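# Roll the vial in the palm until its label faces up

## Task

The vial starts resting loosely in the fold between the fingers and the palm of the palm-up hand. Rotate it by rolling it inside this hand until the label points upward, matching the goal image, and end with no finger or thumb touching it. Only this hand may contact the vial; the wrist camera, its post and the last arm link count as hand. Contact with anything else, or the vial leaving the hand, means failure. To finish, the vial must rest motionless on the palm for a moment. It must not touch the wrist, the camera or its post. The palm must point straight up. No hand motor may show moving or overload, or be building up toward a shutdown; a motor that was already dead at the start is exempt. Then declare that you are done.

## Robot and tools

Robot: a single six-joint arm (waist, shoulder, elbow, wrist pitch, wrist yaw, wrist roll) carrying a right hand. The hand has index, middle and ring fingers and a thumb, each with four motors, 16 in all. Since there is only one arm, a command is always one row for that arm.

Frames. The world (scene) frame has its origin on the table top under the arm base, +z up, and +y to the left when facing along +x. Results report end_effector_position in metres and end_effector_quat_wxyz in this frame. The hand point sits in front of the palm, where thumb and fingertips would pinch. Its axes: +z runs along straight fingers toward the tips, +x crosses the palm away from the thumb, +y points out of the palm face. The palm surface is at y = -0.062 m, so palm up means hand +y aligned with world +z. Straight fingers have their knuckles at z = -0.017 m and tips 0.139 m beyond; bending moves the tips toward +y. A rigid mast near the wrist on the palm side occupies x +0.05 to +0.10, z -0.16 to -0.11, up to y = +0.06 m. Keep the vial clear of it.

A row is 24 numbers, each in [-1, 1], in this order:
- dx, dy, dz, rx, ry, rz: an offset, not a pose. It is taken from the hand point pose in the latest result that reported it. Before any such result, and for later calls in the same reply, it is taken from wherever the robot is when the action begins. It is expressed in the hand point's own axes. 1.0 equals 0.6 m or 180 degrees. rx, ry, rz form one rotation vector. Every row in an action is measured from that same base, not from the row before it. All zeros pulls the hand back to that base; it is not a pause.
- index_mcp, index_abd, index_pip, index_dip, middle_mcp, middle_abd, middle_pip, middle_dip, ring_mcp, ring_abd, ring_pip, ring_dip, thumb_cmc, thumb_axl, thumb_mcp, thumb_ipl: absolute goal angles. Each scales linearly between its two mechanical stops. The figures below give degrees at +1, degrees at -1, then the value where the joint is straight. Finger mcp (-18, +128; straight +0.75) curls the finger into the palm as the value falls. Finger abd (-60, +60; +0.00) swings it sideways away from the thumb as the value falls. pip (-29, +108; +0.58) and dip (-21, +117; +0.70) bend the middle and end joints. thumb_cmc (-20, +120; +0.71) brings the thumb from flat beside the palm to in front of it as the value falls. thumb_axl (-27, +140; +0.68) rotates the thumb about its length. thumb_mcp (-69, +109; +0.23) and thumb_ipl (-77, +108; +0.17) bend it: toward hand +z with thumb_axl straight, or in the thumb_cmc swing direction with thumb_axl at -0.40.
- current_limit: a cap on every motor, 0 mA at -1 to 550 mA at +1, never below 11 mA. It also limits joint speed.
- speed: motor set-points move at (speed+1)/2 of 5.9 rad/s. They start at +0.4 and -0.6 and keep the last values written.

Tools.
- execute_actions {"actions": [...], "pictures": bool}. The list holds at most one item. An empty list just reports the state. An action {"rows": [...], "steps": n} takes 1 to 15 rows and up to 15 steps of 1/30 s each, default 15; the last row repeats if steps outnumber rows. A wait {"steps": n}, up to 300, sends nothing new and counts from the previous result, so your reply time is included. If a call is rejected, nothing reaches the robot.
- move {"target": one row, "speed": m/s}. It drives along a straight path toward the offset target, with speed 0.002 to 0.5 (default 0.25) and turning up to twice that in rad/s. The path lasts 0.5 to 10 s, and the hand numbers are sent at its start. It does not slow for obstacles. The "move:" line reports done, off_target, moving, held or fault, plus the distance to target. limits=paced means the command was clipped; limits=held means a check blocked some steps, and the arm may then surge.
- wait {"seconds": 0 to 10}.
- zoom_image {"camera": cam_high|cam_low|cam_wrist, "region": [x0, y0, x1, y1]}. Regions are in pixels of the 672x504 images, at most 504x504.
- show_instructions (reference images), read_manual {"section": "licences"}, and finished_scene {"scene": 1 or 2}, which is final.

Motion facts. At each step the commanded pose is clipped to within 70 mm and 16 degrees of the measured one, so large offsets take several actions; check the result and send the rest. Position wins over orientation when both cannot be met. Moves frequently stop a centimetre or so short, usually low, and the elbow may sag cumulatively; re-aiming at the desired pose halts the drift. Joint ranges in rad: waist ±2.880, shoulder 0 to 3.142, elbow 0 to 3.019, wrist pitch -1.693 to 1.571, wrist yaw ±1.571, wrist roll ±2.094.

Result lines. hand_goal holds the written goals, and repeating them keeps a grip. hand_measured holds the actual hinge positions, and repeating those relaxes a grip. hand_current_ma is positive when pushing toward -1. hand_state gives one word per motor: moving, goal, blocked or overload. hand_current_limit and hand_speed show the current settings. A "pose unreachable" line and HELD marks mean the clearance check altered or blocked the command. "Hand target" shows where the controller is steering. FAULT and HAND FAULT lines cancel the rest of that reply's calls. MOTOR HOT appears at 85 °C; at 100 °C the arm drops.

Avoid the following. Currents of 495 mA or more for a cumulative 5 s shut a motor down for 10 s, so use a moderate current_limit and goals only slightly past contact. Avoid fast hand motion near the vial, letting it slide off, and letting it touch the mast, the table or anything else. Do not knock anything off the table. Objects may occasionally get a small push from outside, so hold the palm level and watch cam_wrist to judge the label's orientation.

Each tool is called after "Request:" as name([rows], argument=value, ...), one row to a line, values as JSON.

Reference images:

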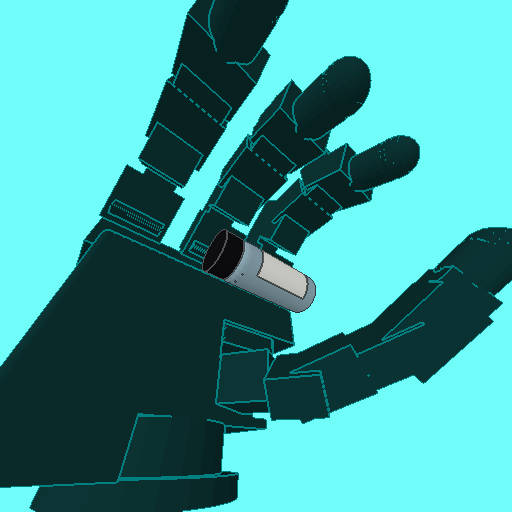

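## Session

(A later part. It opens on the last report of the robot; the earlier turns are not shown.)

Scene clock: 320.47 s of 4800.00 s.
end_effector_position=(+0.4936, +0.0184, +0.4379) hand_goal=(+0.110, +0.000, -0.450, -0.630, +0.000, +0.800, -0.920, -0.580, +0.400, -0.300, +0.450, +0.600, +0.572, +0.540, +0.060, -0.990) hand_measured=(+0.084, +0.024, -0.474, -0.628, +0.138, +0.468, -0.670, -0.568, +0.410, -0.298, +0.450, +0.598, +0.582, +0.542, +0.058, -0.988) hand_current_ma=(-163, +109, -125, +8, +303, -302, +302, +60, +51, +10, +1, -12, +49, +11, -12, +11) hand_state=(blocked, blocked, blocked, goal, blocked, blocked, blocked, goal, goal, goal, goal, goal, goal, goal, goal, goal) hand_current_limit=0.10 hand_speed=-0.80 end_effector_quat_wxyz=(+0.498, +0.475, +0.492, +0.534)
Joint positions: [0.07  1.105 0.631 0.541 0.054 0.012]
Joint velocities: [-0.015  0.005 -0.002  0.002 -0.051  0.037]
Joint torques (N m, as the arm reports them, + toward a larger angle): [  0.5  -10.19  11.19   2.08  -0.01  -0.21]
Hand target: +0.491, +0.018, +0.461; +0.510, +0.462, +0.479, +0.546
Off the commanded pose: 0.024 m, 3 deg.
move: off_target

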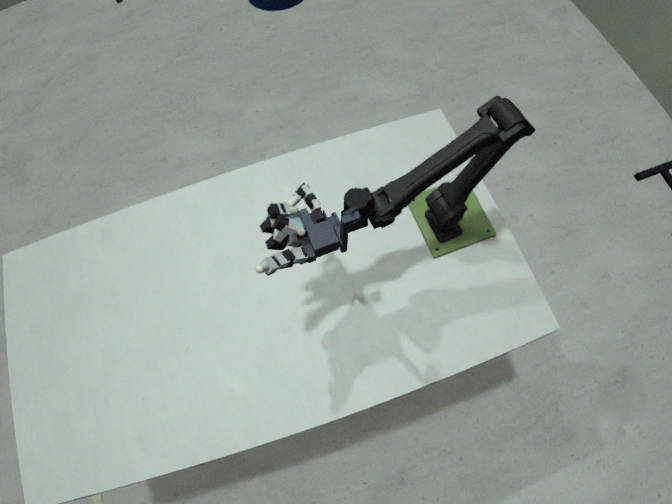

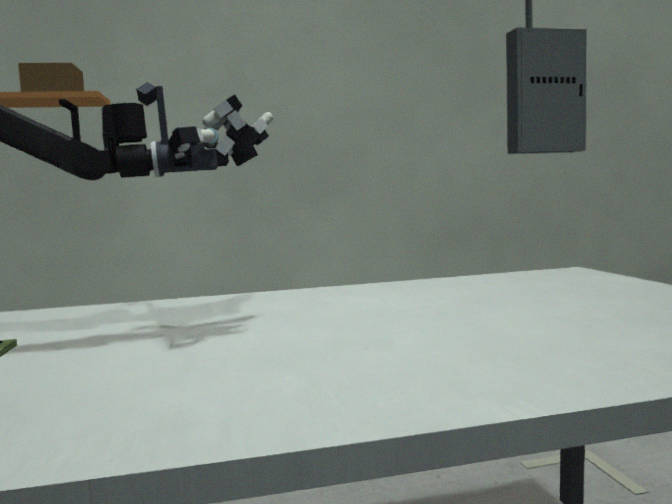

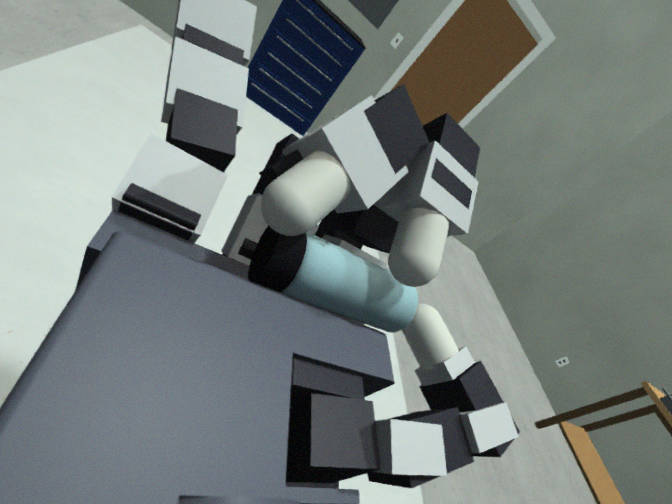

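Request:
move(target=[0,0.04,0,-0.0156,0,0,0.11,0.0,-0.45,-0.63,0.35,0.1,0.45,0.6,0.2,-0.6,-0.98,-0.61,0.571,0.54,0.06,-0.99,0.1,-0.6])

Request:
move(target=[0,0.04,0,-0.0156,0,0,0.11,0.0,-0.45,-0.63,0.35,0.1,0.45,0.6,-0.3,-0.85,-0.98,-0.61,0.571,0.54,0.06,-0.99,0.1,-0.75])

Scene clock: 329.33 s of 4800.00 s.
end_effector_position=(+0.4936, +0.0184, +0.4379) hand_goal=(+0.110, +0.000, -0.450, -0.630, +0.350, +0.100, +0.450, +0.600, +0.200, -0.600, -0.980, -0.610, +0.572, +0.540, +0.060, -0.990) hand_measured=(+0.112, +0.004, -0.456, -0.628, +0.358, +0.104, +0.450, +0.598, +0.214, -0.598, -0.980, -0.608, +0.582, +0.542, +0.058, -0.988) hand_current_ma=(+14, +16, -30, +8, +46, +16, +0, -12, +76, +5, +3, +12, +49, +11, -12, +11) hand_state=(goal, goal, goal, goal, goal, goal, goal, goal, goal, goal, goal, goal, goal, goal, goal, goal) hand_current_limit=0.10 hand_speed=-0.60 end_effector_quat_wxyz=(+0.498, +0.475, +0.492, +0.534)
Joint positions: [0.07  1.105 0.631 0.541 0.054 0.012]
Joint velocities: [ 0.005 -0.005 -0.002 -0.002  0.022 -0.007]
Joint torques (N m, as the arm reports them, + toward a larger angle): [  0.34 -10.34  11.16   2.13   0.03  -0.17]
Hand target: +0.491, +0.018, +0.461; +0.510, +0.462, +0.479, +0.546
Off the commanded pose: 0.024 m, 3 deg.
After step 90, 4.07 s passed at rest.
move: off_target

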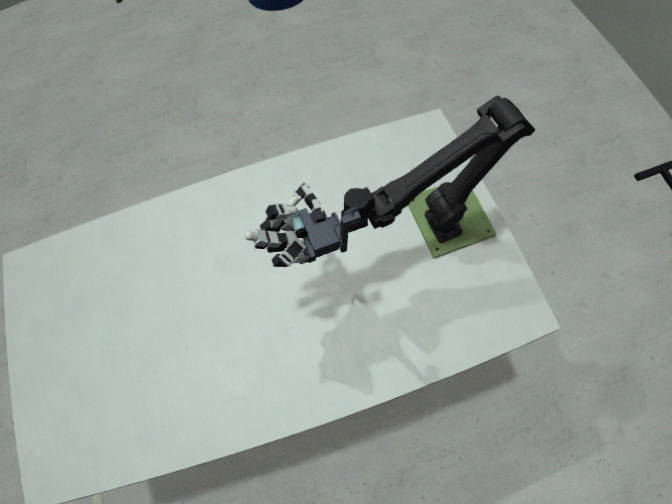

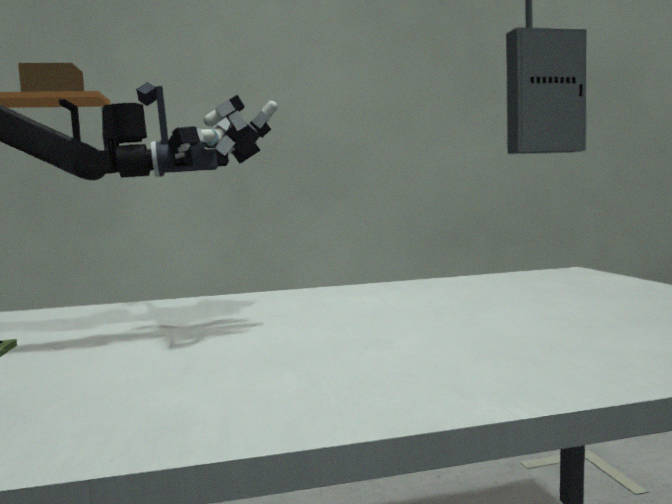

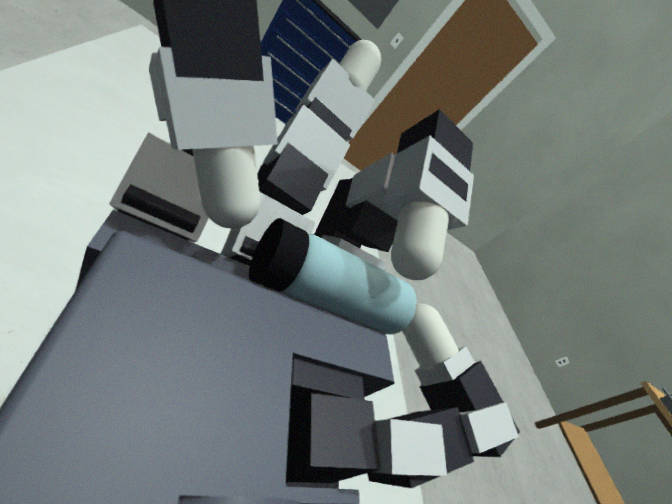

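Scene clock: 330.47 s of 4800.00 s.
end_effector_position=(+0.4936, +0.0184, +0.4379) hand_goal=(+0.110, +0.000, -0.450, -0.630, +0.350, +0.100, +0.450, +0.600, -0.300, -0.850, -0.980, -0.610, +0.572, +0.540, +0.060, -0.990) hand_measured=(+0.112, +0.004, -0.456, -0.628, +0.358, +0.104, +0.450, +0.598, -0.296, -0.848, -0.980, -0.608, +0.582, +0.542, +0.058, -0.988) hand_current_ma=(+14, +16, -30, +8, +46, +16, +0, -12, +18, +11, +3, +12, +49, +11, -12, +11) hand_state=(goal, goal, goal, goal, goal, goal, goal, goal, goal, goal, goal, goal, goal, goal, goal, goal) hand_current_limit=0.10 hand_speed=-0.75 end_effector_quat_wxyz=(+0.498, +0.475, +0.492, +0.534)
Joint positions: [0.07  1.105 0.631 0.541 0.054 0.012]
Joint velocities: [ 0.005 -0.005  0.007 -0.022  0.037  0.051]
Joint torques (N m, as the arm reports them, + toward a larger angle): [  0.09 -10.52  11.16   2.19   0.01  -0.23]
Hand target: +0.491, +0.018, +0.461; +0.510, +0.462, +0.479, +0.546
Off the commanded pose: 0.024 m, 3 deg.
move: off_target

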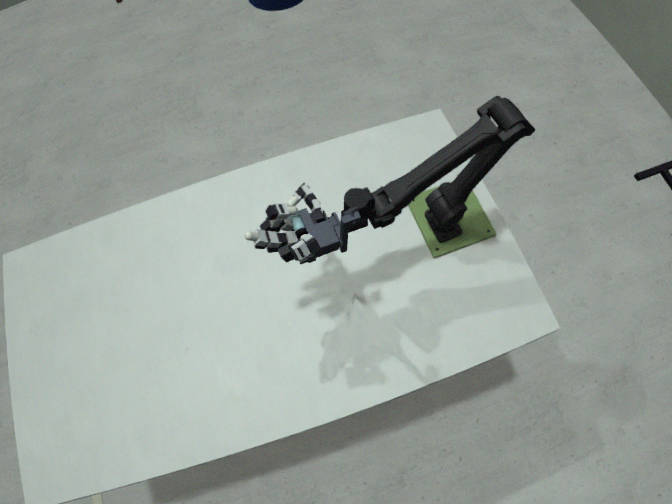

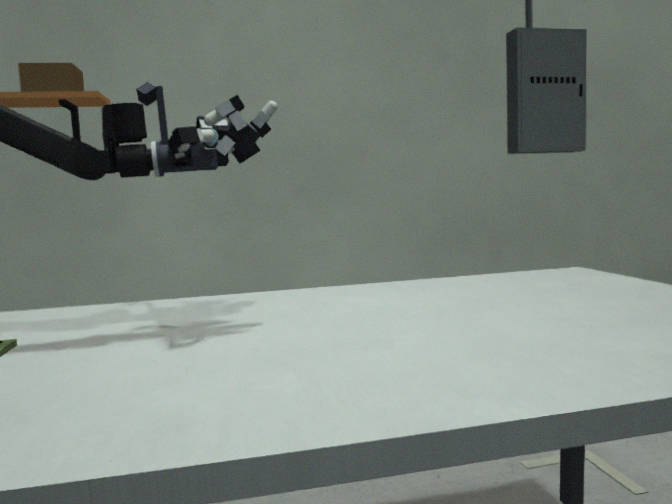

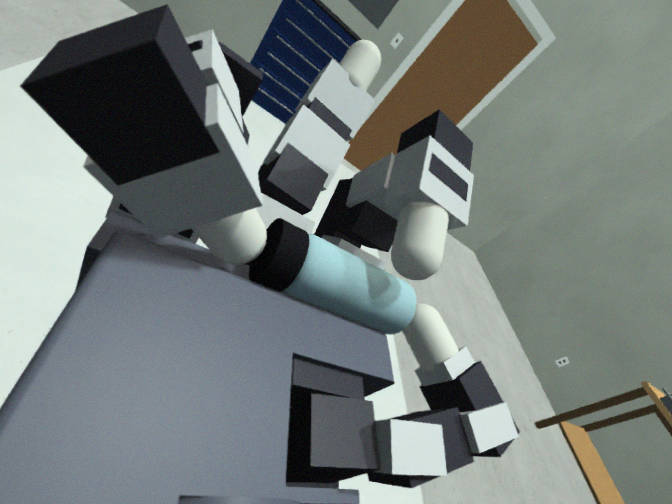

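Nice tailstock. Push with thumb.

Request:
move(target=[0,0.04,0,-0.0156,0,0,0.11,0.0,-0.45,-0.63,0.35,0.1,0.45,0.6,-0.33,-0.95,-0.98,-0.61,0.571,0.54,-0.12,-0.99,0.1,-0.9])

Request:
zoom_image(camera="cam_low", region=[170,80,270,180])

Request:
zoom_image(camera="cam_high", region=[250,170,350,270])

Scene clock: 340.23 s of 4800.00 s.
end_effector_position=(+0.4936, +0.0184, +0.4379) hand_goal=(+0.110, +0.000, -0.450, -0.630, +0.350, +0.100, +0.450, +0.600, -0.330, -0.950, -0.980, -0.610, +0.572, +0.540, -0.120, -0.990) hand_measured=(+0.112, +0.004, -0.456, -0.628, +0.358, +0.104, +0.450, +0.598, -0.328, -0.946, -0.976, -0.610, +0.582, +0.542, -0.028, -0.984) hand_current_ma=(+14, +16, -30, +8, +46, +16, +0, -12, +14, +15, +23, +1, +51, +8, +303, +52) hand_state=(goal, goal, goal, goal, goal, goal, goal, goal, goal, goal, goal, goal, goal, goal, blocked, goal) hand_current_limit=0.10 hand_speed=-0.90 end_effector_quat_wxyz=(+0.498, +0.475, +0.492, +0.534)
Joint positions: [0.07  1.105 0.631 0.541 0.054 0.012]
Joint velocities: [ 0.015 -0.005 -0.002 -0.007 -0.037 -0.022]
Joint torques (N m, as the arm reports them, + toward a larger angle): [  0.42 -10.34  11.29   2.14  -0.01  -0.2 ]
Hand target: +0.491, +0.018, +0.461; +0.510, +0.462, +0.479, +0.546
Off the commanded pose: 0.024 m, 3 deg.
After step 90, 5.93 s passed at rest.
move: off_target

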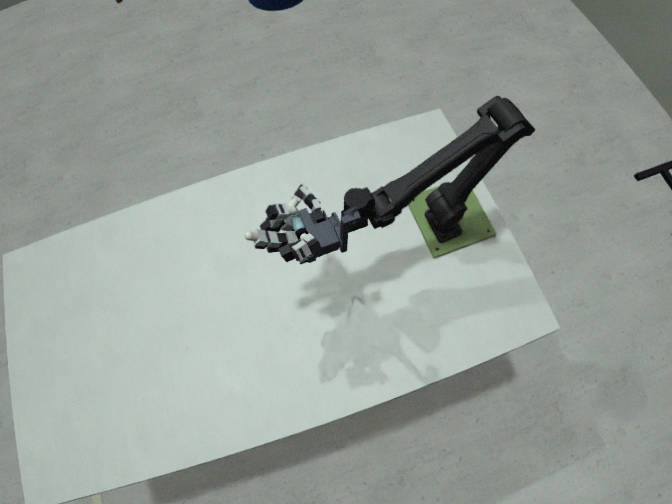

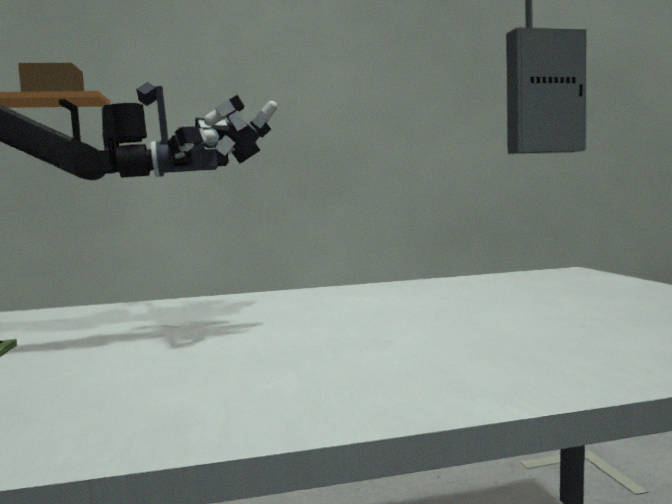

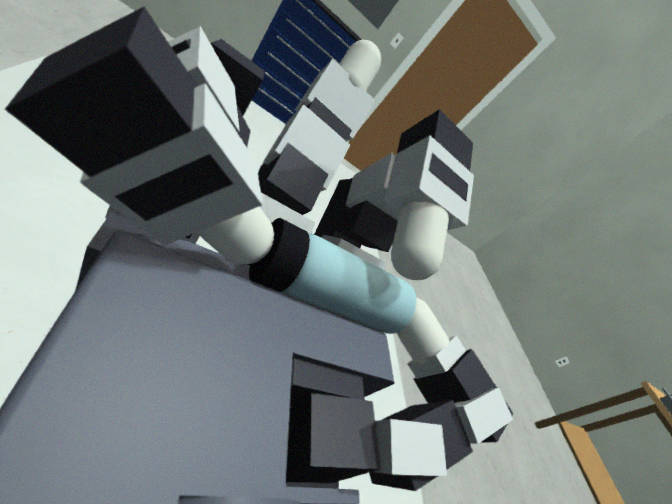

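Region (170, 80, 270, 180) of cam_low's 672x504 image, scaled by 5.040, with more detail than that image has.

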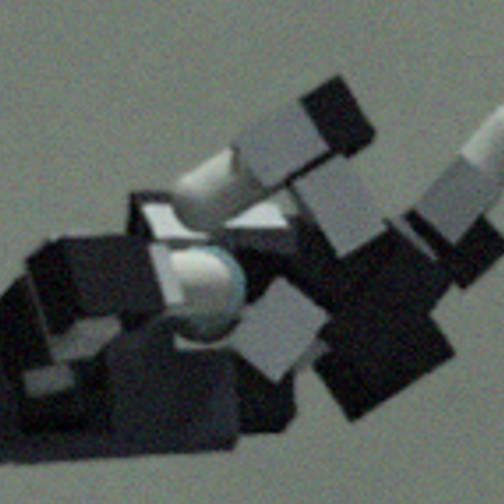

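Region (250, 170, 350, 270) of cam_high's 672x504 image, scaled by 5.040, with more detail than that image has.

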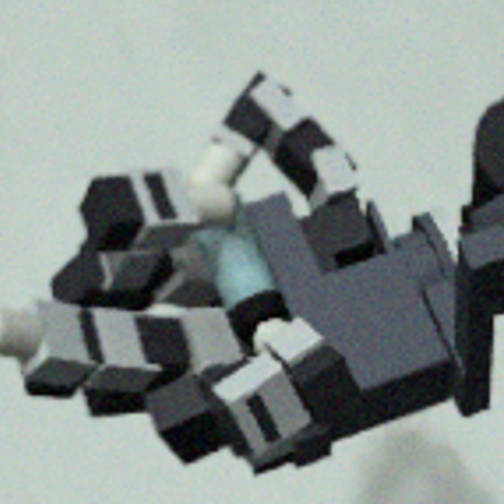

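Request:
execute_actions([
  {"rows":[[0,0.04,0,-0.0156,0,0,0.11,0.0,-0.6,-0.63,0.35,0.1,0.45,0.6,-0.32,-0.95,-0.98,-0.61,0.571,0.525,-0.2,-0.99,0.65,-0.8]],"steps":13},
], pictures=false)

Request:
execute_actions([
  {"rows":[[0,0.04,0,-0.0156,0,0,0.11,0.0,-0.62,-0.6,0.35,0.1,0.45,0.6,-0.32,-0.95,-0.98,-0.61,0.571,0.525,-0.2,-0.99,0.65,-0.6],[0,0.04,0,-0.0156,0,0,0.11,0.0,-0.64,-0.57,0.35,0.1,0.45,0.6,-0.32,-0.95,-0.98,-0.61,0.571,0.525,-0.2,-0.99,0.65,-0.6],[0,0.04,0,-0.0156,0,0,0.11,0.0,-0.66,-0.54,0.35,0.1,0.45,0.6,-0.32,-0.95,-0.98,-0.61,0.571,0.525,-0.2,-0.99,0.65,-0.6],[0,0.04,0,-0.0156,0,0,0.11,0.0,-0.68,-0.51,0.35,0.1,0.45,0.6,-0.32,-0.95,-0.98,-0.61,0.571,0.525,-0.2,-0.99,0.65,-0.6],[0,0.04,0,-0.0156,0,0,0.11,0.0,-0.70,-0.48,0.35,0.1,0.45,0.6,-0.32,-0.95,-0.98,-0.61,0.571,0.525,-0.2,-0.99,0.65,-0.6],[0,0.04,0,-0.0156,0,0,0.11,0.0,-0.72,-0.45,0.35,0.1,0.45,0.6,-0.32,-0.95,-0.98,-0.61,0.571,0.525,-0.2,-0.99,0.65,-0.6],[0,0.04,0,-0.0156,0,0,0.11,0.0,-0.74,-0.42,0.35,0.1,0.45,0.6,-0.32,-0.95,-0.98,-0.61,0.571,0.525,-0.2,-0.99,0.65,-0.6],[0,0.04,0,-0.0156,0,0,0.11,0.0,-0.76,-0.39,0.35,0.1,0.45,0.6,-0.32,-0.95,-0.98,-0.61,0.571,0.525,-0.2,-0.99,0.65,-0.6],[0,0.04,0,-0.0156,0,0,0.11,0.0,-0.78,-0.36,0.35,0.1,0.45,0.6,-0.32,-0.95,-0.98,-0.61,0.571,0.525,-0.2,-0.99,0.65,-0.6],[0,0.04,0,-0.0156,0,0,0.11,0.0,-0.8,-0.33,0.35,0.1,0.45,0.6,-0.32,-0.95,-0.98,-0.61,0.571,0.525,-0.2,-0.99,0.65,-0.6],[0,0.04,0,-0.0156,0,0,0.11,0.0,-0.82,-0.3,0.35,0.1,0.45,0.6,-0.32,-0.95,-0.98,-0.61,0.571,0.525,-0.2,-0.99,0.65,-0.6]],"steps":15},
])

Scene clock: 355.63 s of 4800.00 s.
end_effector_position=(+0.4936, +0.0184, +0.4379) hand_goal=(+0.110, +0.000, -0.600, -0.630, +0.350, +0.100, +0.450, +0.600, -0.320, -0.950, -0.980, -0.610, +0.572, +0.526, -0.200, -0.990) hand_measured=(+0.116, +0.004, -0.570, -0.622, +0.358, +0.104, +0.450, +0.598, -0.322, -0.942, -0.970, -0.612, +0.588, +0.534, -0.040, -0.976) hand_current_ma=(+34, +15, +159, +37, +46, +16, +0, -12, -13, +41, +51, -14, +87, +58, +454, +101) hand_state=(goal, goal, blocked, goal, goal, goal, goal, goal, goal, goal, goal, goal, goal, goal, blocked, goal) hand_current_limit=0.65 hand_speed=-0.80 end_effector_quat_wxyz=(+0.498, +0.475, +0.492, +0.534)
Joint positions: [0.07  1.105 0.631 0.541 0.054 0.012]
Joint velocities: [-0.015 -0.015  0.007 -0.007 -0.007  0.007]
Joint torques (N m, as the arm reports them, + toward a larger angle): [  0.09 -10.21  11.23   2.24   0.02  -0.16]
Hand target: +0.491, +0.018, +0.461; +0.510, +0.462, +0.479, +0.546
Off the commanded pose: 0.024 m, 3 deg.
Steps of this call (steps 1 to 90: nothing new was sent; then 11.97 s passed at rest; steps 91 to 103: all 13 steps of this action). Readings (end_effector_position | what the end effector reports):
91: (+0.4936, +0.0184, +0.4379) | hand_goal=(+0.110, +0.000, -0.600, -0.630, +0.350, +0.100, +0.450, +0.600, -0.320, -0.950, -0.980, -0.610, +0.572, +0.526, -0.200, -0.990) hand_measured=(+0.112, +0.004, -0.456, -0.628, +0.358, +0.104, +0.450, +0.598, -0.328, -0.946, -0.976, -0.610, +0.582, +0.542, -0.028, -0.984) hand_current_ma=(+14, +16, -30, +8, +46, +16, +0, -12, +14, +15, +23, +1, +51, +8, +303, +52) hand_state=(goal, goal, moving, goal, goal, goal, goal, goal, moving, goal, goal, goal, goal, moving, moving, goal) hand_current_limit=0.65 hand_speed=-0.80
92: (+0.4936, +0.0184, +0.4379) | hand_goal=(+0.110, +0.000, -0.600, -0.630, +0.350, +0.100, +0.450, +0.600, -0.320, -0.950, -0.980, -0.610, +0.572, +0.526, -0.200, -0.990) hand_measured=(+0.112, +0.004, -0.458, -0.628, +0.358, +0.104, +0.450, +0.598, -0.326, -0.946, -0.976, -0.610, +0.582, +0.538, -0.030, -0.982) hand_current_ma=(+15, +16, +26, +8, +46, +16, +0, -12, -31, +21, +31, -4, +64, +67, +360, +69) hand_state=(goal, goal, moving, goal, goal, goal, goal, goal, moving, moving, moving, goal, moving, moving, moving, moving) hand_current_limit=0.65 hand_speed=-0.80
94: (+0.4936, +0.0184, +0.4379) | hand_goal=(+0.110, +0.000, -0.600, -0.630, +0.350, +0.100, +0.450, +0.600, -0.320, -0.950, -0.980, -0.610, +0.572, +0.526, -0.200, -0.990) hand_measured=(+0.112, +0.004, -0.480, -0.628, +0.358, +0.104, +0.450, +0.598, -0.322, -0.944, -0.972, -0.612, +0.586, +0.536, -0.036, -0.978) hand_current_ma=(+15, +16, +27, +8, +46, +16, +0, -12, -13, +36, +50, -13, +82, +61, +450, +100) hand_state=(goal, goal, moving, goal, goal, goal, goal, goal, moving, moving, moving, moving, moving, moving, moving, moving) hand_current_limit=0.65 hand_speed=-0.80
98: (+0.4936, +0.0184, +0.4379) | hand_goal=(+0.110, +0.000, -0.600, -0.630, +0.350, +0.100, +0.450, +0.600, -0.320, -0.950, -0.980, -0.610, +0.572, +0.526, -0.200, -0.990) hand_measured=(+0.112, +0.004, -0.546, -0.628, +0.358, +0.104, +0.450, +0.598, -0.322, -0.942, -0.970, -0.612, +0.588, +0.534, -0.040, -0.976) hand_current_ma=(+15, +16, +25, +8, +46, +16, +0, -12, -13, +37, +52, -14, +82, +57, +454, +102) hand_state=(goal, goal, moving, goal, goal, goal, goal, goal, goal, goal, goal, goal, goal, goal, blocked, goal) hand_current_limit=0.65 hand_speed=-0.80
103: the state above

Scene clock: 356.13 s of 4800.00 s.
end_effector_position=(+0.4936, +0.0184, +0.4379) hand_goal=(+0.110, +0.000, -0.820, -0.300, +0.350, +0.100, +0.450, +0.600, -0.320, -0.950, -0.980, -0.610, +0.572, +0.526, -0.200, -0.990) hand_measured=(+0.122, +0.004, -0.788, -0.296, +0.358, +0.104, +0.450, +0.598, -0.322, -0.936, -0.968, -0.612, +0.594, +0.536, -0.044, -0.976) hand_current_ma=(+77, +14, +167, +23, +46, +16, +0, -12, -13, +64, +65, -14, +116, +69, +454, +103) hand_state=(goal, goal, moving, moving, goal, goal, goal, goal, goal, goal, goal, goal, blocked, goal, blocked, goal) hand_current_limit=0.65 hand_speed=-0.60 end_effector_quat_wxyz=(+0.498, +0.475, +0.492, +0.534)
Joint positions: [0.07  1.105 0.631 0.541 0.054 0.012]
Joint velocities: [-0.005 -0.015 -0.012 -0.012  0.037  0.007]
Joint torques (N m, as the arm reports them, + toward a larger angle): [  0.33 -10.56  11.2    2.02   0.02  -0.2 ]
Hand target: +0.491, +0.018, +0.461; +0.510, +0.462, +0.479, +0.546
Off the commanded pose: 0.024 m, 3 deg.
Steps of this call (steps 1 to 15: all 15 steps of this action). Readings (end_effector_position | what the end effector reports):
1: (+0.4936, +0.0184, +0.4379) | hand_goal=(+0.110, +0.000, -0.620, -0.600, +0.350, +0.100, +0.450, +0.600, -0.320, -0.950, -0.980, -0.610, +0.572, +0.526, -0.200, -0.990) hand_measured=(+0.116, +0.004, -0.570, -0.622, +0.358, +0.104, +0.450, +0.598, -0.322, -0.942, -0.970, -0.612, +0.588, +0.534, -0.040, -0.976) hand_current_ma=(+34, +15, +158, +37, +46, +16, +0, -12, -13, +41, +51, -14, +87, +58, +454, +101) hand_state=(goal, goal, moving, moving, goal, goal, goal, goal, goal, goal, goal, goal, goal, goal, blocked, goal) hand_current_limit=0.65 hand_speed=-0.60
2: (+0.4936, +0.0184, +0.4379) | hand_goal=(+0.110, +0.000, -0.640, -0.570, +0.350, +0.100, +0.450, +0.600, -0.320, -0.950, -0.980, -0.610, +0.572, +0.526, -0.200, -0.990) hand_measured=(+0.116, +0.004, -0.574, -0.616, +0.358, +0.104, +0.450, +0.598, -0.322, -0.942, -0.970, -0.612, +0.588, +0.534, -0.040, -0.976) hand_current_ma=(+45, +15, +189, -19, +46, +16, +0, -12, -13, +44, +52, -14, +92, +58, +454, +101) hand_state=(moving, goal, moving, moving, goal, goal, goal, goal, goal, goal, goal, goal, goal, goal, blocked, goal) hand_current_limit=0.65 hand_speed=-0.60
4: (+0.4936, +0.0184, +0.4379) | hand_goal=(+0.110, +0.000, -0.680, -0.510, +0.350, +0.100, +0.450, +0.600, -0.320, -0.950, -0.980, -0.610, +0.572, +0.526, -0.200, -0.990) hand_measured=(+0.122, +0.004, -0.604, -0.572, +0.358, +0.104, +0.450, +0.598, -0.322, -0.940, -0.968, -0.612, +0.592, +0.534, -0.042, -0.978) hand_current_ma=(+78, +15, +199, -34, +46, +16, +0, -12, -13, +53, +66, -14, +115, +58, +441, +96) hand_state=(moving, goal, moving, moving, goal, goal, goal, goal, goal, moving, moving, goal, moving, goal, moving, moving) hand_current_limit=0.65 hand_speed=-0.60
8: (+0.4936, +0.0184, +0.4379) | hand_goal=(+0.110, +0.000, -0.760, -0.390, +0.350, +0.100, +0.450, +0.600, -0.320, -0.950, -0.980, -0.610, +0.572, +0.526, -0.200, -0.990) hand_measured=(+0.122, +0.004, -0.682, -0.452, +0.358, +0.104, +0.450, +0.598, -0.322, -0.936, -0.968, -0.612, +0.594, +0.536, -0.044, -0.978) hand_current_ma=(+77, +15, +213, -25, +46, +16, +0, -12, -13, +64, +65, -14, +116, +68, +451, +100) hand_state=(goal, goal, moving, moving, goal, goal, goal, goal, goal, goal, goal, goal, blocked, goal, blocked, goal) hand_current_limit=0.65 hand_speed=-0.60
15: the state above

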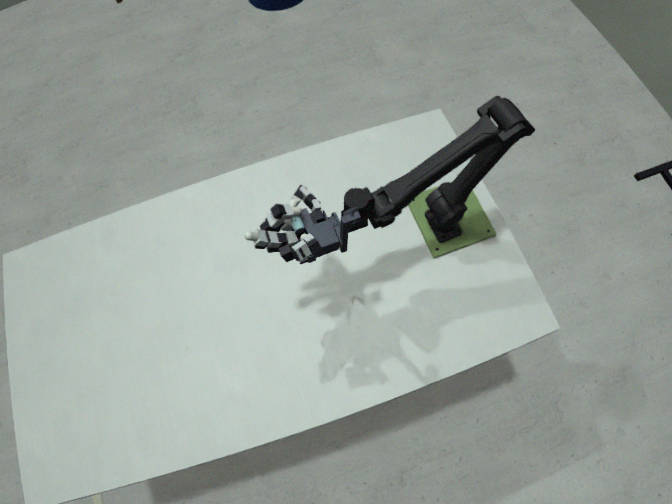

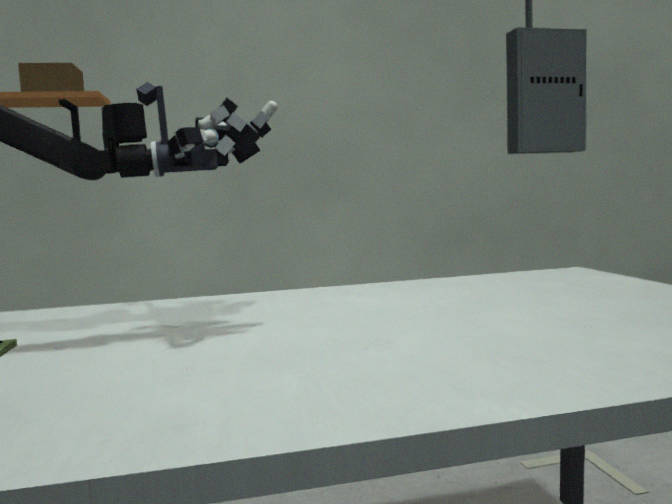

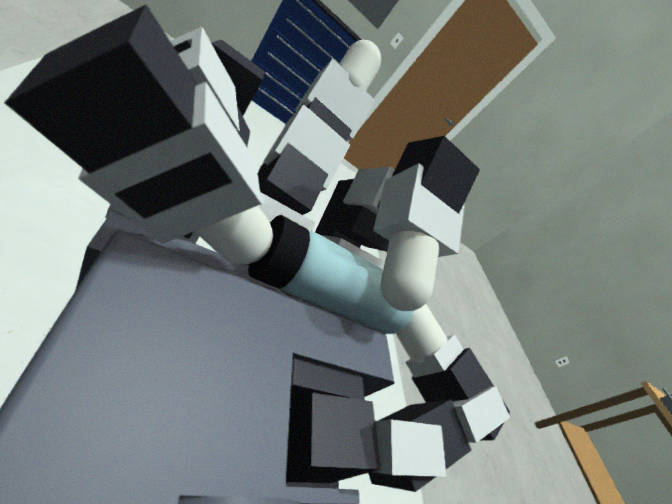

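Request:
move(target=[0,0.04,0,-0.0156,0,0,0.11,0.0,-0.4,-0.3,0.35,0.1,0.45,0.6,-0.22,-0.95,-0.98,-0.61,0.55,0.48,-0.2,-0.99,0.65,-0.85])

Request:
zoom_image(camera="cam_low", region=[170,80,270,180])

Scene clock: 362.17 s of 4800.00 s.
end_effector_position=(+0.4936, +0.0184, +0.4379) hand_goal=(+0.110, +0.000, -0.400, -0.300, +0.350, +0.100, +0.450, +0.600, -0.220, -0.950, -0.980, -0.610, +0.550, +0.480, -0.200, -0.990) hand_measured=(+0.120, +0.004, -0.406, -0.298, +0.358, +0.104, +0.450, +0.598, -0.222, -0.936, -0.968, -0.616, +0.594, +0.504, -0.044, -0.972) hand_current_ma=(+64, +14, -30, +11, +46, +16, +0, -12, -8, +64, +65, -29, +230, +158, +454, +138) hand_state=(goal, goal, goal, goal, goal, goal, goal, goal, goal, goal, goal, goal, blocked, blocked, blocked, goal) hand_current_limit=0.65 hand_speed=-0.85 end_effector_quat_wxyz=(+0.498, +0.475, +0.492, +0.534)
Joint positions: [0.07  1.105 0.631 0.541 0.054 0.012]
Joint velocities: [-0.005 -0.005  0.012 -0.012 -0.037  0.007]
Joint torques (N m, as the arm reports them, + toward a larger angle): [  0.11 -10.32  11.32   2.19   0.04  -0.22]
Hand target: +0.491, +0.018, +0.461; +0.510, +0.462, +0.479, +0.546
Off the commanded pose: 0.024 m, 3 deg.
After step 90, 1.63 s passed at rest.
move: off_target

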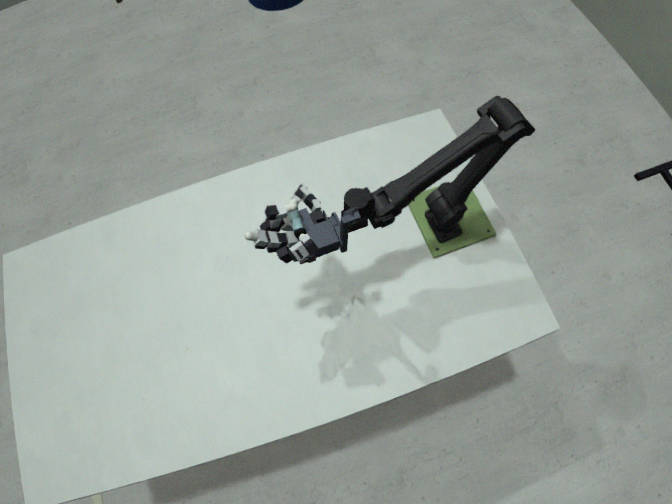

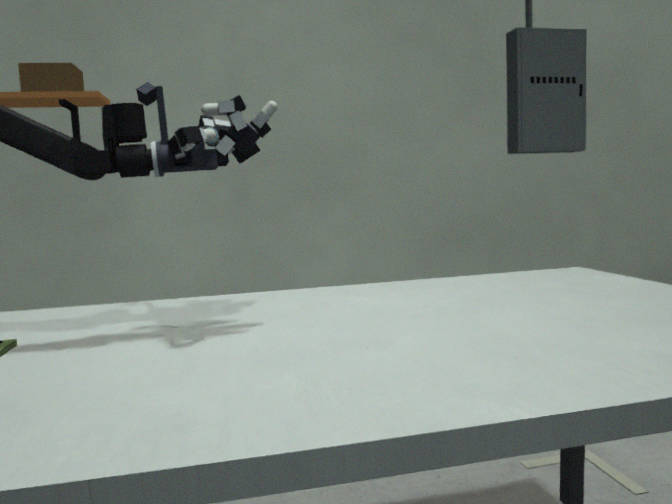

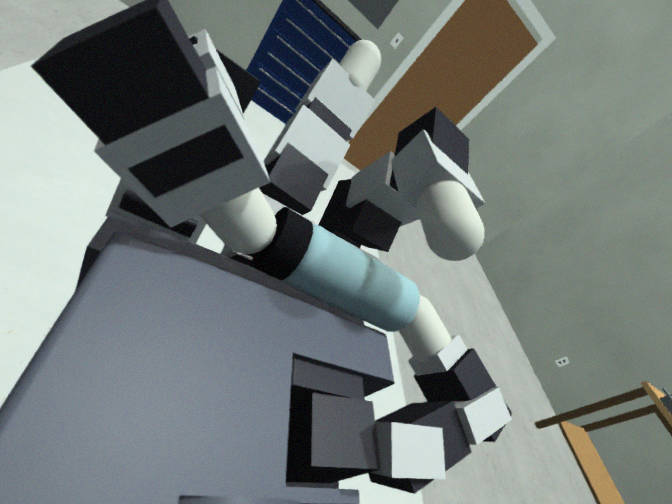

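Region (170, 80, 270, 180) of cam_low's 672x504 image, scaled by 5.040, with more detail than that image has.

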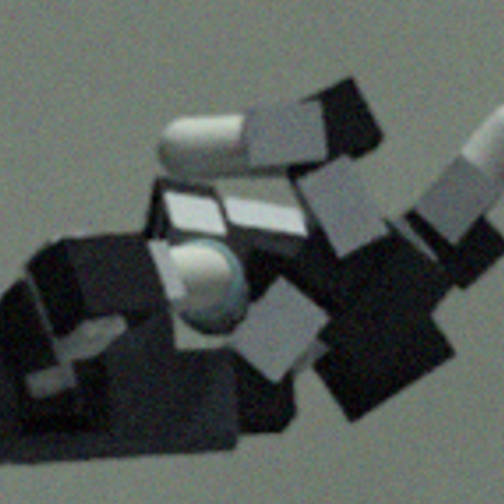

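Request:
move(target=[0,0.04,0,-0.0156,0,0,0.11,0.0,-0.42,-0.66,0.35,0.1,0.45,0.6,-0.22,-0.95,-0.98,-0.61,0.55,0.47,-0.2,-0.99,0.65,-0.7])

Request:
move(target=[0,0.04,0,-0.0156,0,0,0.11,0.0,-0.52,-0.66,0.35,0.1,0.45,0.6,-0.22,-0.95,-0.98,-0.61,0.55,0.47,-0.2,-0.99,0.65,-0.85])

Request:
execute_actions([
  {"rows":[[0,0.04,0,-0.0156,0,0,0.11,0.0,-0.54,-0.63,0.35,0.1,0.45,0.6,-0.22,-0.95,-0.98,-0.61,0.55,0.47,-0.2,-0.99,0.65,-0.6],[0,0.04,0,-0.0156,0,0,0.11,0.0,-0.56,-0.60,0.35,0.1,0.45,0.6,-0.22,-0.95,-0.98,-0.61,0.55,0.47,-0.2,-0.99,0.65,-0.6],[0,0.04,0,-0.0156,0,0,0.11,0.0,-0.58,-0.57,0.35,0.1,0.45,0.6,-0.22,-0.95,-0.98,-0.61,0.55,0.47,-0.2,-0.99,0.65,-0.6],[0,0.04,0,-0.0156,0,0,0.11,0.0,-0.60,-0.54,0.35,0.1,0.45,0.6,-0.22,-0.95,-0.98,-0.61,0.55,0.47,-0.2,-0.99,0.65,-0.6],[0,0.04,0,-0.0156,0,0,0.11,0.0,-0.62,-0.51,0.35,0.1,0.45,0.6,-0.22,-0.95,-0.98,-0.61,0.55,0.47,-0.2,-0.99,0.65,-0.6],[0,0.04,0,-0.0156,0,0,0.11,0.0,-0.64,-0.48,0.35,0.1,0.45,0.6,-0.22,-0.95,-0.98,-0.61,0.55,0.47,-0.2,-0.99,0.65,-0.6],[0,0.04,0,-0.0156,0,0,0.11,0.0,-0.66,-0.45,0.35,0.1,0.45,0.6,-0.22,-0.95,-0.98,-0.61,0.55,0.47,-0.2,-0.99,0.65,-0.6],[0,0.04,0,-0.0156,0,0,0.11,0.0,-0.68,-0.42,0.35,0.1,0.45,0.6,-0.22,-0.95,-0.98,-0.61,0.55,0.47,-0.2,-0.99,0.65,-0.6],[0,0.04,0,-0.0156,0,0,0.11,0.0,-0.70,-0.39,0.35,0.1,0.45,0.6,-0.22,-0.95,-0.98,-0.61,0.55,0.47,-0.2,-0.99,0.65,-0.6],[0,0.04,0,-0.0156,0,0,0.11,0.0,-0.72,-0.36,0.35,0.1,0.45,0.6,-0.22,-0.95,-0.98,-0.61,0.55,0.47,-0.2,-0.99,0.65,-0.6],[0,0.04,0,-0.0156,0,0,0.11,0.0,-0.74,-0.33,0.35,0.1,0.45,0.6,-0.22,-0.95,-0.98,-0.61,0.55,0.47,-0.2,-0.99,0.65,-0.6],[0,0.04,0,-0.0156,0,0,0.11,0.0,-0.76,-0.30,0.35,0.1,0.45,0.6,-0.22,-0.95,-0.98,-0.61,0.55,0.47,-0.2,-0.99,0.65,-0.6]],"steps":15},
])

Request:
zoom_image(camera="cam_low", region=[170,80,270,180])

Request:
zoom_image(camera="cam_high", region=[250,170,350,270])

Scene clock: 380.63 s of 4800.00 s.
end_effector_position=(+0.4936, +0.0184, +0.4379) hand_goal=(+0.110, +0.000, -0.420, -0.660, +0.350, +0.100, +0.450, +0.600, -0.220, -0.950, -0.980, -0.610, +0.550, +0.470, -0.200, -0.990) hand_measured=(+0.120, +0.004, -0.418, -0.658, +0.358, +0.104, +0.450, +0.598, -0.222, -0.936, -0.968, -0.616, +0.594, +0.496, -0.044, -0.970) hand_current_ma=(+64, +14, +5, +11, +46, +16, +0, -12, -8, +64, +65, -33, +230, +162, +454, +145) hand_state=(goal, goal, goal, goal, goal, goal, goal, goal, goal, goal, goal, goal, blocked, blocked, blocked, goal) hand_current_limit=0.65 hand_speed=-0.70 end_effector_quat_wxyz=(+0.498, +0.475, +0.492, +0.534)
Joint positions: [0.07  1.105 0.631 0.541 0.054 0.012]
Joint velocities: [ 0.005 -0.005 -0.002 -0.007 -0.022  0.007]
Joint torques (N m, as the arm reports them, + toward a larger angle): [ -0.06 -10.22  11.27   2.23  -0.01  -0.21]
Hand target: +0.491, +0.018, +0.461; +0.510, +0.462, +0.479, +0.546
Off the commanded pose: 0.024 m, 3 deg.
After step 90, 14.70 s passed at rest.
move: off_target

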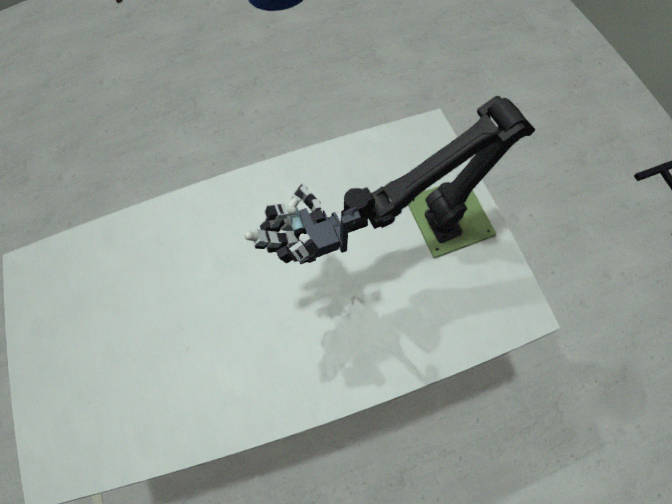

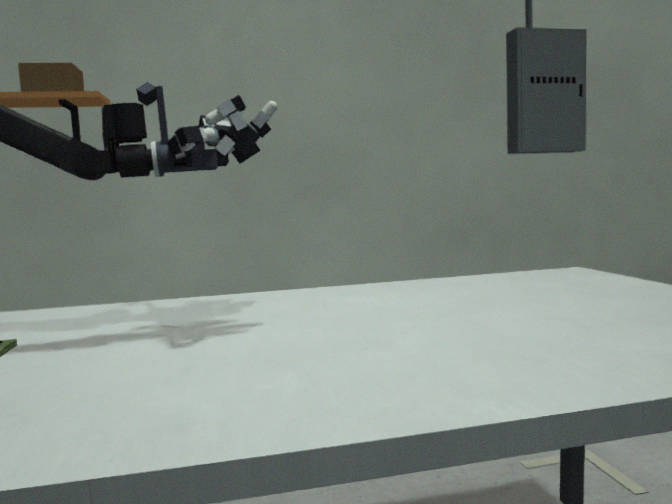

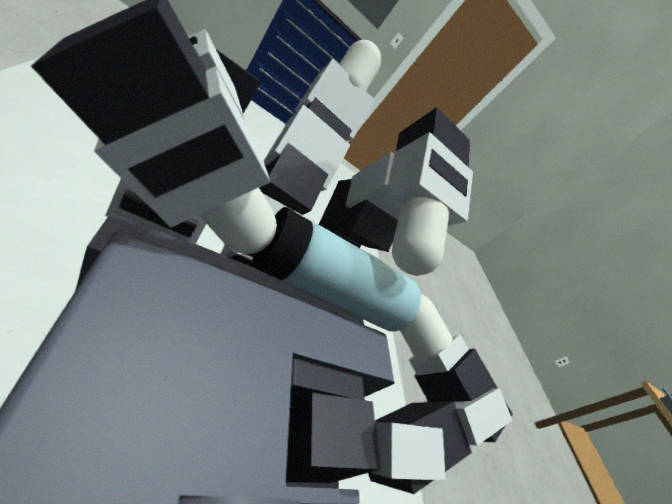

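Scene clock: 381.33 s of 4800.00 s.
end_effector_position=(+0.4936, +0.0184, +0.4379) hand_goal=(+0.110, +0.000, -0.520, -0.660, +0.350, +0.100, +0.450, +0.600, -0.220, -0.950, -0.980, -0.610, +0.550, +0.470, -0.200, -0.990) hand_measured=(+0.120, +0.004, -0.502, -0.656, +0.358, +0.104, +0.450, +0.598, -0.222, -0.936, -0.968, -0.616, +0.594, +0.496, -0.044, -0.970) hand_current_ma=(+64, +14, +90, +15, +46, +16, +0, -12, -8, +68, +65, -34, +230, +162, +454, +145) hand_state=(goal, goal, goal, goal, goal, goal, goal, goal, goal, goal, goal, goal, blocked, blocked, blocked, goal) hand_current_limit=0.65 hand_speed=-0.85 end_effector_quat_wxyz=(+0.498, +0.475, +0.492, +0.534)
Joint positions: [0.07  1.105 0.631 0.541 0.054 0.012]
Joint velocities: [-0.015  0.005  0.002 -0.012 -0.037  0.022]
Joint torques (N m, as the arm reports them, + toward a larger angle): [ -0.03 -10.33  11.28   2.11   0.04  -0.19]
Hand target: +0.491, +0.018, +0.461; +0.510, +0.462, +0.479, +0.546
Off the commanded pose: 0.024 m, 3 deg.
move: off_target

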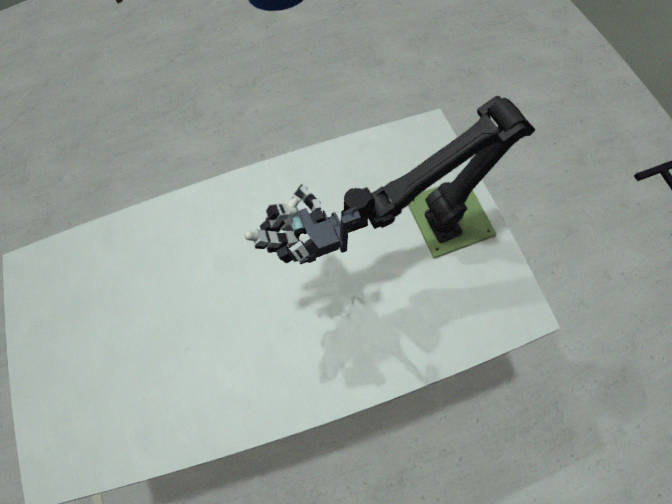

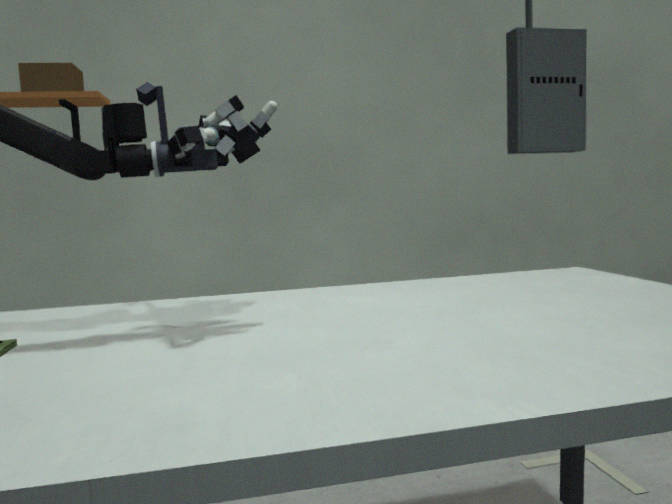

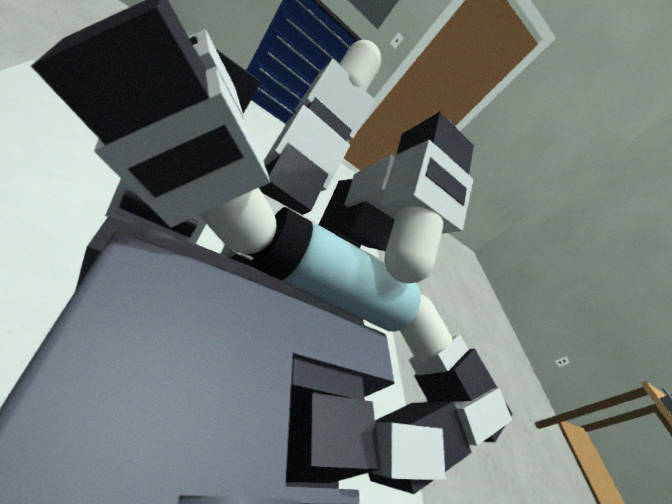

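Scene clock: 381.83 s of 4800.00 s.
end_effector_position=(+0.4936, +0.0184, +0.4379) hand_goal=(+0.110, +0.000, -0.760, -0.300, +0.350, +0.100, +0.450, +0.600, -0.220, -0.950, -0.980, -0.610, +0.550, +0.470, -0.200, -0.990) hand_measured=(+0.120, +0.004, -0.740, -0.302, +0.358, +0.104, +0.450, +0.598, -0.222, -0.936, -0.968, -0.616, +0.594, +0.496, -0.044, -0.970) hand_current_ma=(+64, +14, +89, +9, +46, +16, +0, -12, -8, +70, +65, -34, +230, +162, +454, +145) hand_state=(goal, goal, moving, moving, goal, goal, goal, goal, goal, goal, goal, goal, blocked, blocked, blocked, goal) hand_current_limit=0.65 hand_speed=-0.60 end_effector_quat_wxyz=(+0.498, +0.475, +0.492, +0.534)
Joint positions: [0.07  1.105 0.631 0.541 0.054 0.012]
Joint velocities: [-0.005  0.005 -0.012 -0.007  0.007  0.037]
Joint torques (N m, as the arm reports them, + toward a larger angle): [  0.54 -10.01  11.3    2.16   0.01  -0.19]
Hand target: +0.491, +0.018, +0.461; +0.510, +0.462, +0.479, +0.546
Off the commanded pose: 0.024 m, 3 deg.
Steps of this call (steps 1 to 15: all 15 steps of this action). Readings (end_effector_position | what the end effector reports):
1: (+0.4936, +0.0184, +0.4379) | hand_goal=(+0.110, +0.000, -0.540, -0.630, +0.350, +0.100, +0.450, +0.600, -0.220, -0.950, -0.980, -0.610, +0.550, +0.470, -0.200, -0.990) hand_measured=(+0.120, +0.004, -0.502, -0.656, +0.358, +0.104, +0.450, +0.598, -0.222, -0.936, -0.968, -0.616, +0.594, +0.496, -0.044, -0.970) hand_current_ma=(+64, +14, +90, +15, +46, +16, +0, -12, -8, +68, +65, -34, +230, +162, +454, +145) hand_state=(goal, goal, moving, moving, goal, goal, goal, goal, goal, goal, goal, goal, blocked, blocked, blocked, goal) hand_current_limit=0.65 hand_speed=-0.60
2: (+0.4936, +0.0184, +0.4379) | hand_goal=(+0.110, +0.000, -0.560, -0.600, +0.350, +0.100, +0.450, +0.600, -0.220, -0.950, -0.980, -0.610, +0.550, +0.470, -0.200, -0.990) hand_measured=(+0.120, +0.004, -0.506, -0.650, +0.358, +0.104, +0.450, +0.598, -0.222, -0.936, -0.968, -0.616, +0.594, +0.496, -0.044, -0.970) hand_current_ma=(+64, +14, +141, -34, +46, +16, +0, -12, -8, +69, +65, -34, +230, +162, +454, +145) hand_state=(goal, goal, moving, moving, goal, goal, goal, goal, goal, goal, goal, goal, blocked, blocked, blocked, goal) hand_current_limit=0.65 hand_speed=-0.60
4: (+0.4936, +0.0184, +0.4379) | hand_goal=(+0.110, +0.000, -0.600, -0.540, +0.350, +0.100, +0.450, +0.600, -0.220, -0.950, -0.980, -0.610, +0.550, +0.470, -0.200, -0.990) hand_measured=(+0.120, +0.004, -0.534, -0.602, +0.358, +0.104, +0.450, +0.598, -0.222, -0.936, -0.968, -0.616, +0.594, +0.496, -0.044, -0.970) hand_current_ma=(+64, +14, +157, -34, +46, +16, +0, -12, -8, +69, +65, -34, +230, +162, +454, +145) hand_state=(goal, goal, moving, moving, goal, goal, goal, goal, goal, goal, goal, goal, blocked, blocked, blocked, goal) hand_current_limit=0.65 hand_speed=-0.60
8: (+0.4936, +0.0184, +0.4379) | hand_goal=(+0.110, +0.000, -0.680, -0.420, +0.350, +0.100, +0.450, +0.600, -0.220, -0.950, -0.980, -0.610, +0.550, +0.470, -0.200, -0.990) hand_measured=(+0.120, +0.004, -0.612, -0.484, +0.358, +0.104, +0.450, +0.598, -0.222, -0.936, -0.968, -0.616, +0.594, +0.496, -0.044, -0.970) hand_current_ma=(+64, +14, +149, -30, +46, +16, +0, -12, -8, +69, +65, -34, +230, +162, +454, +145) hand_state=(goal, goal, moving, moving, goal, goal, goal, goal, goal, goal, goal, goal, blocked, blocked, blocked, goal) hand_current_limit=0.65 hand_speed=-0.60
15: the state above

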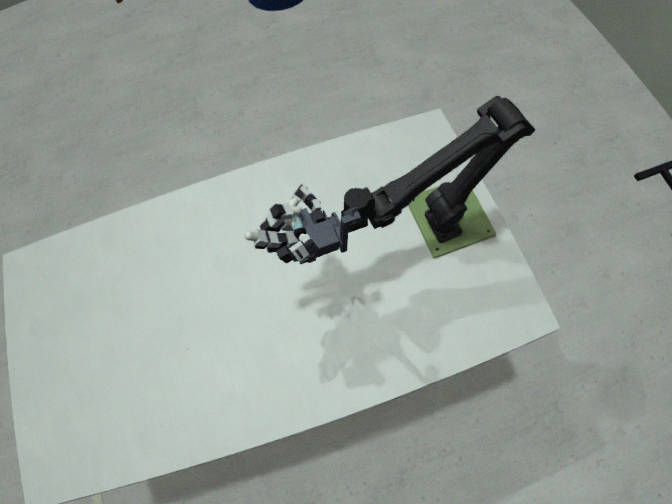

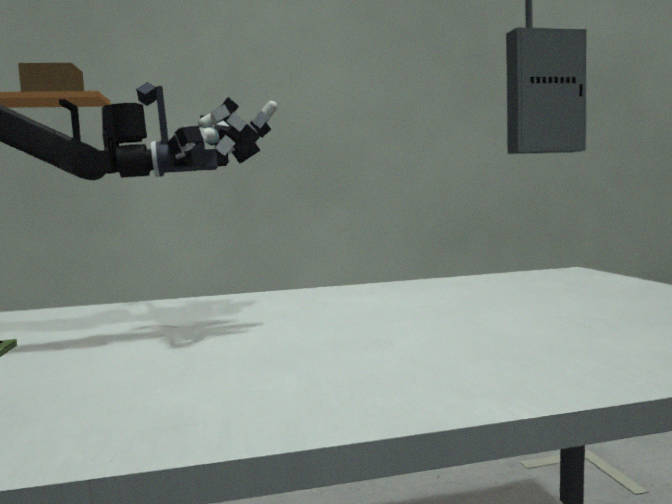

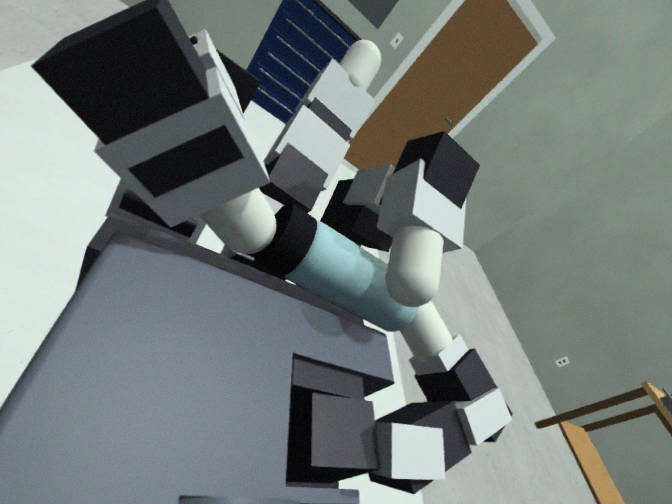

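Region (170, 80, 270, 180) of cam_low's 672x504 image, scaled by 5.040, with more detail than that image has.

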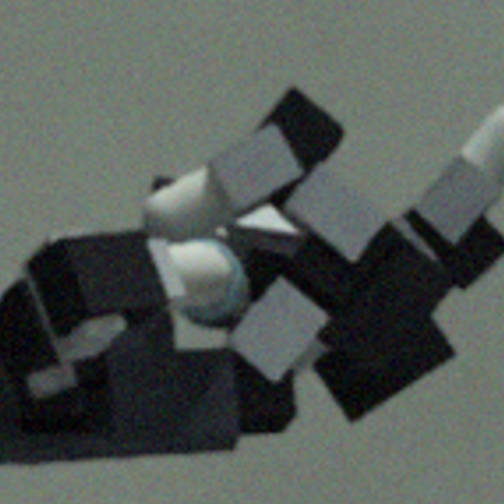

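Region (250, 170, 350, 270) of cam_high's 672x504 image, scaled by 5.040, with more detail than that image has.

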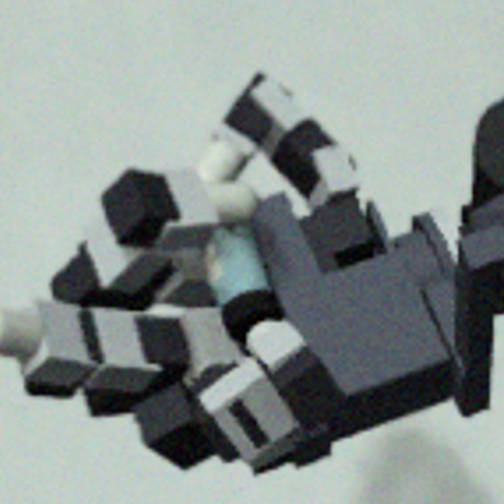

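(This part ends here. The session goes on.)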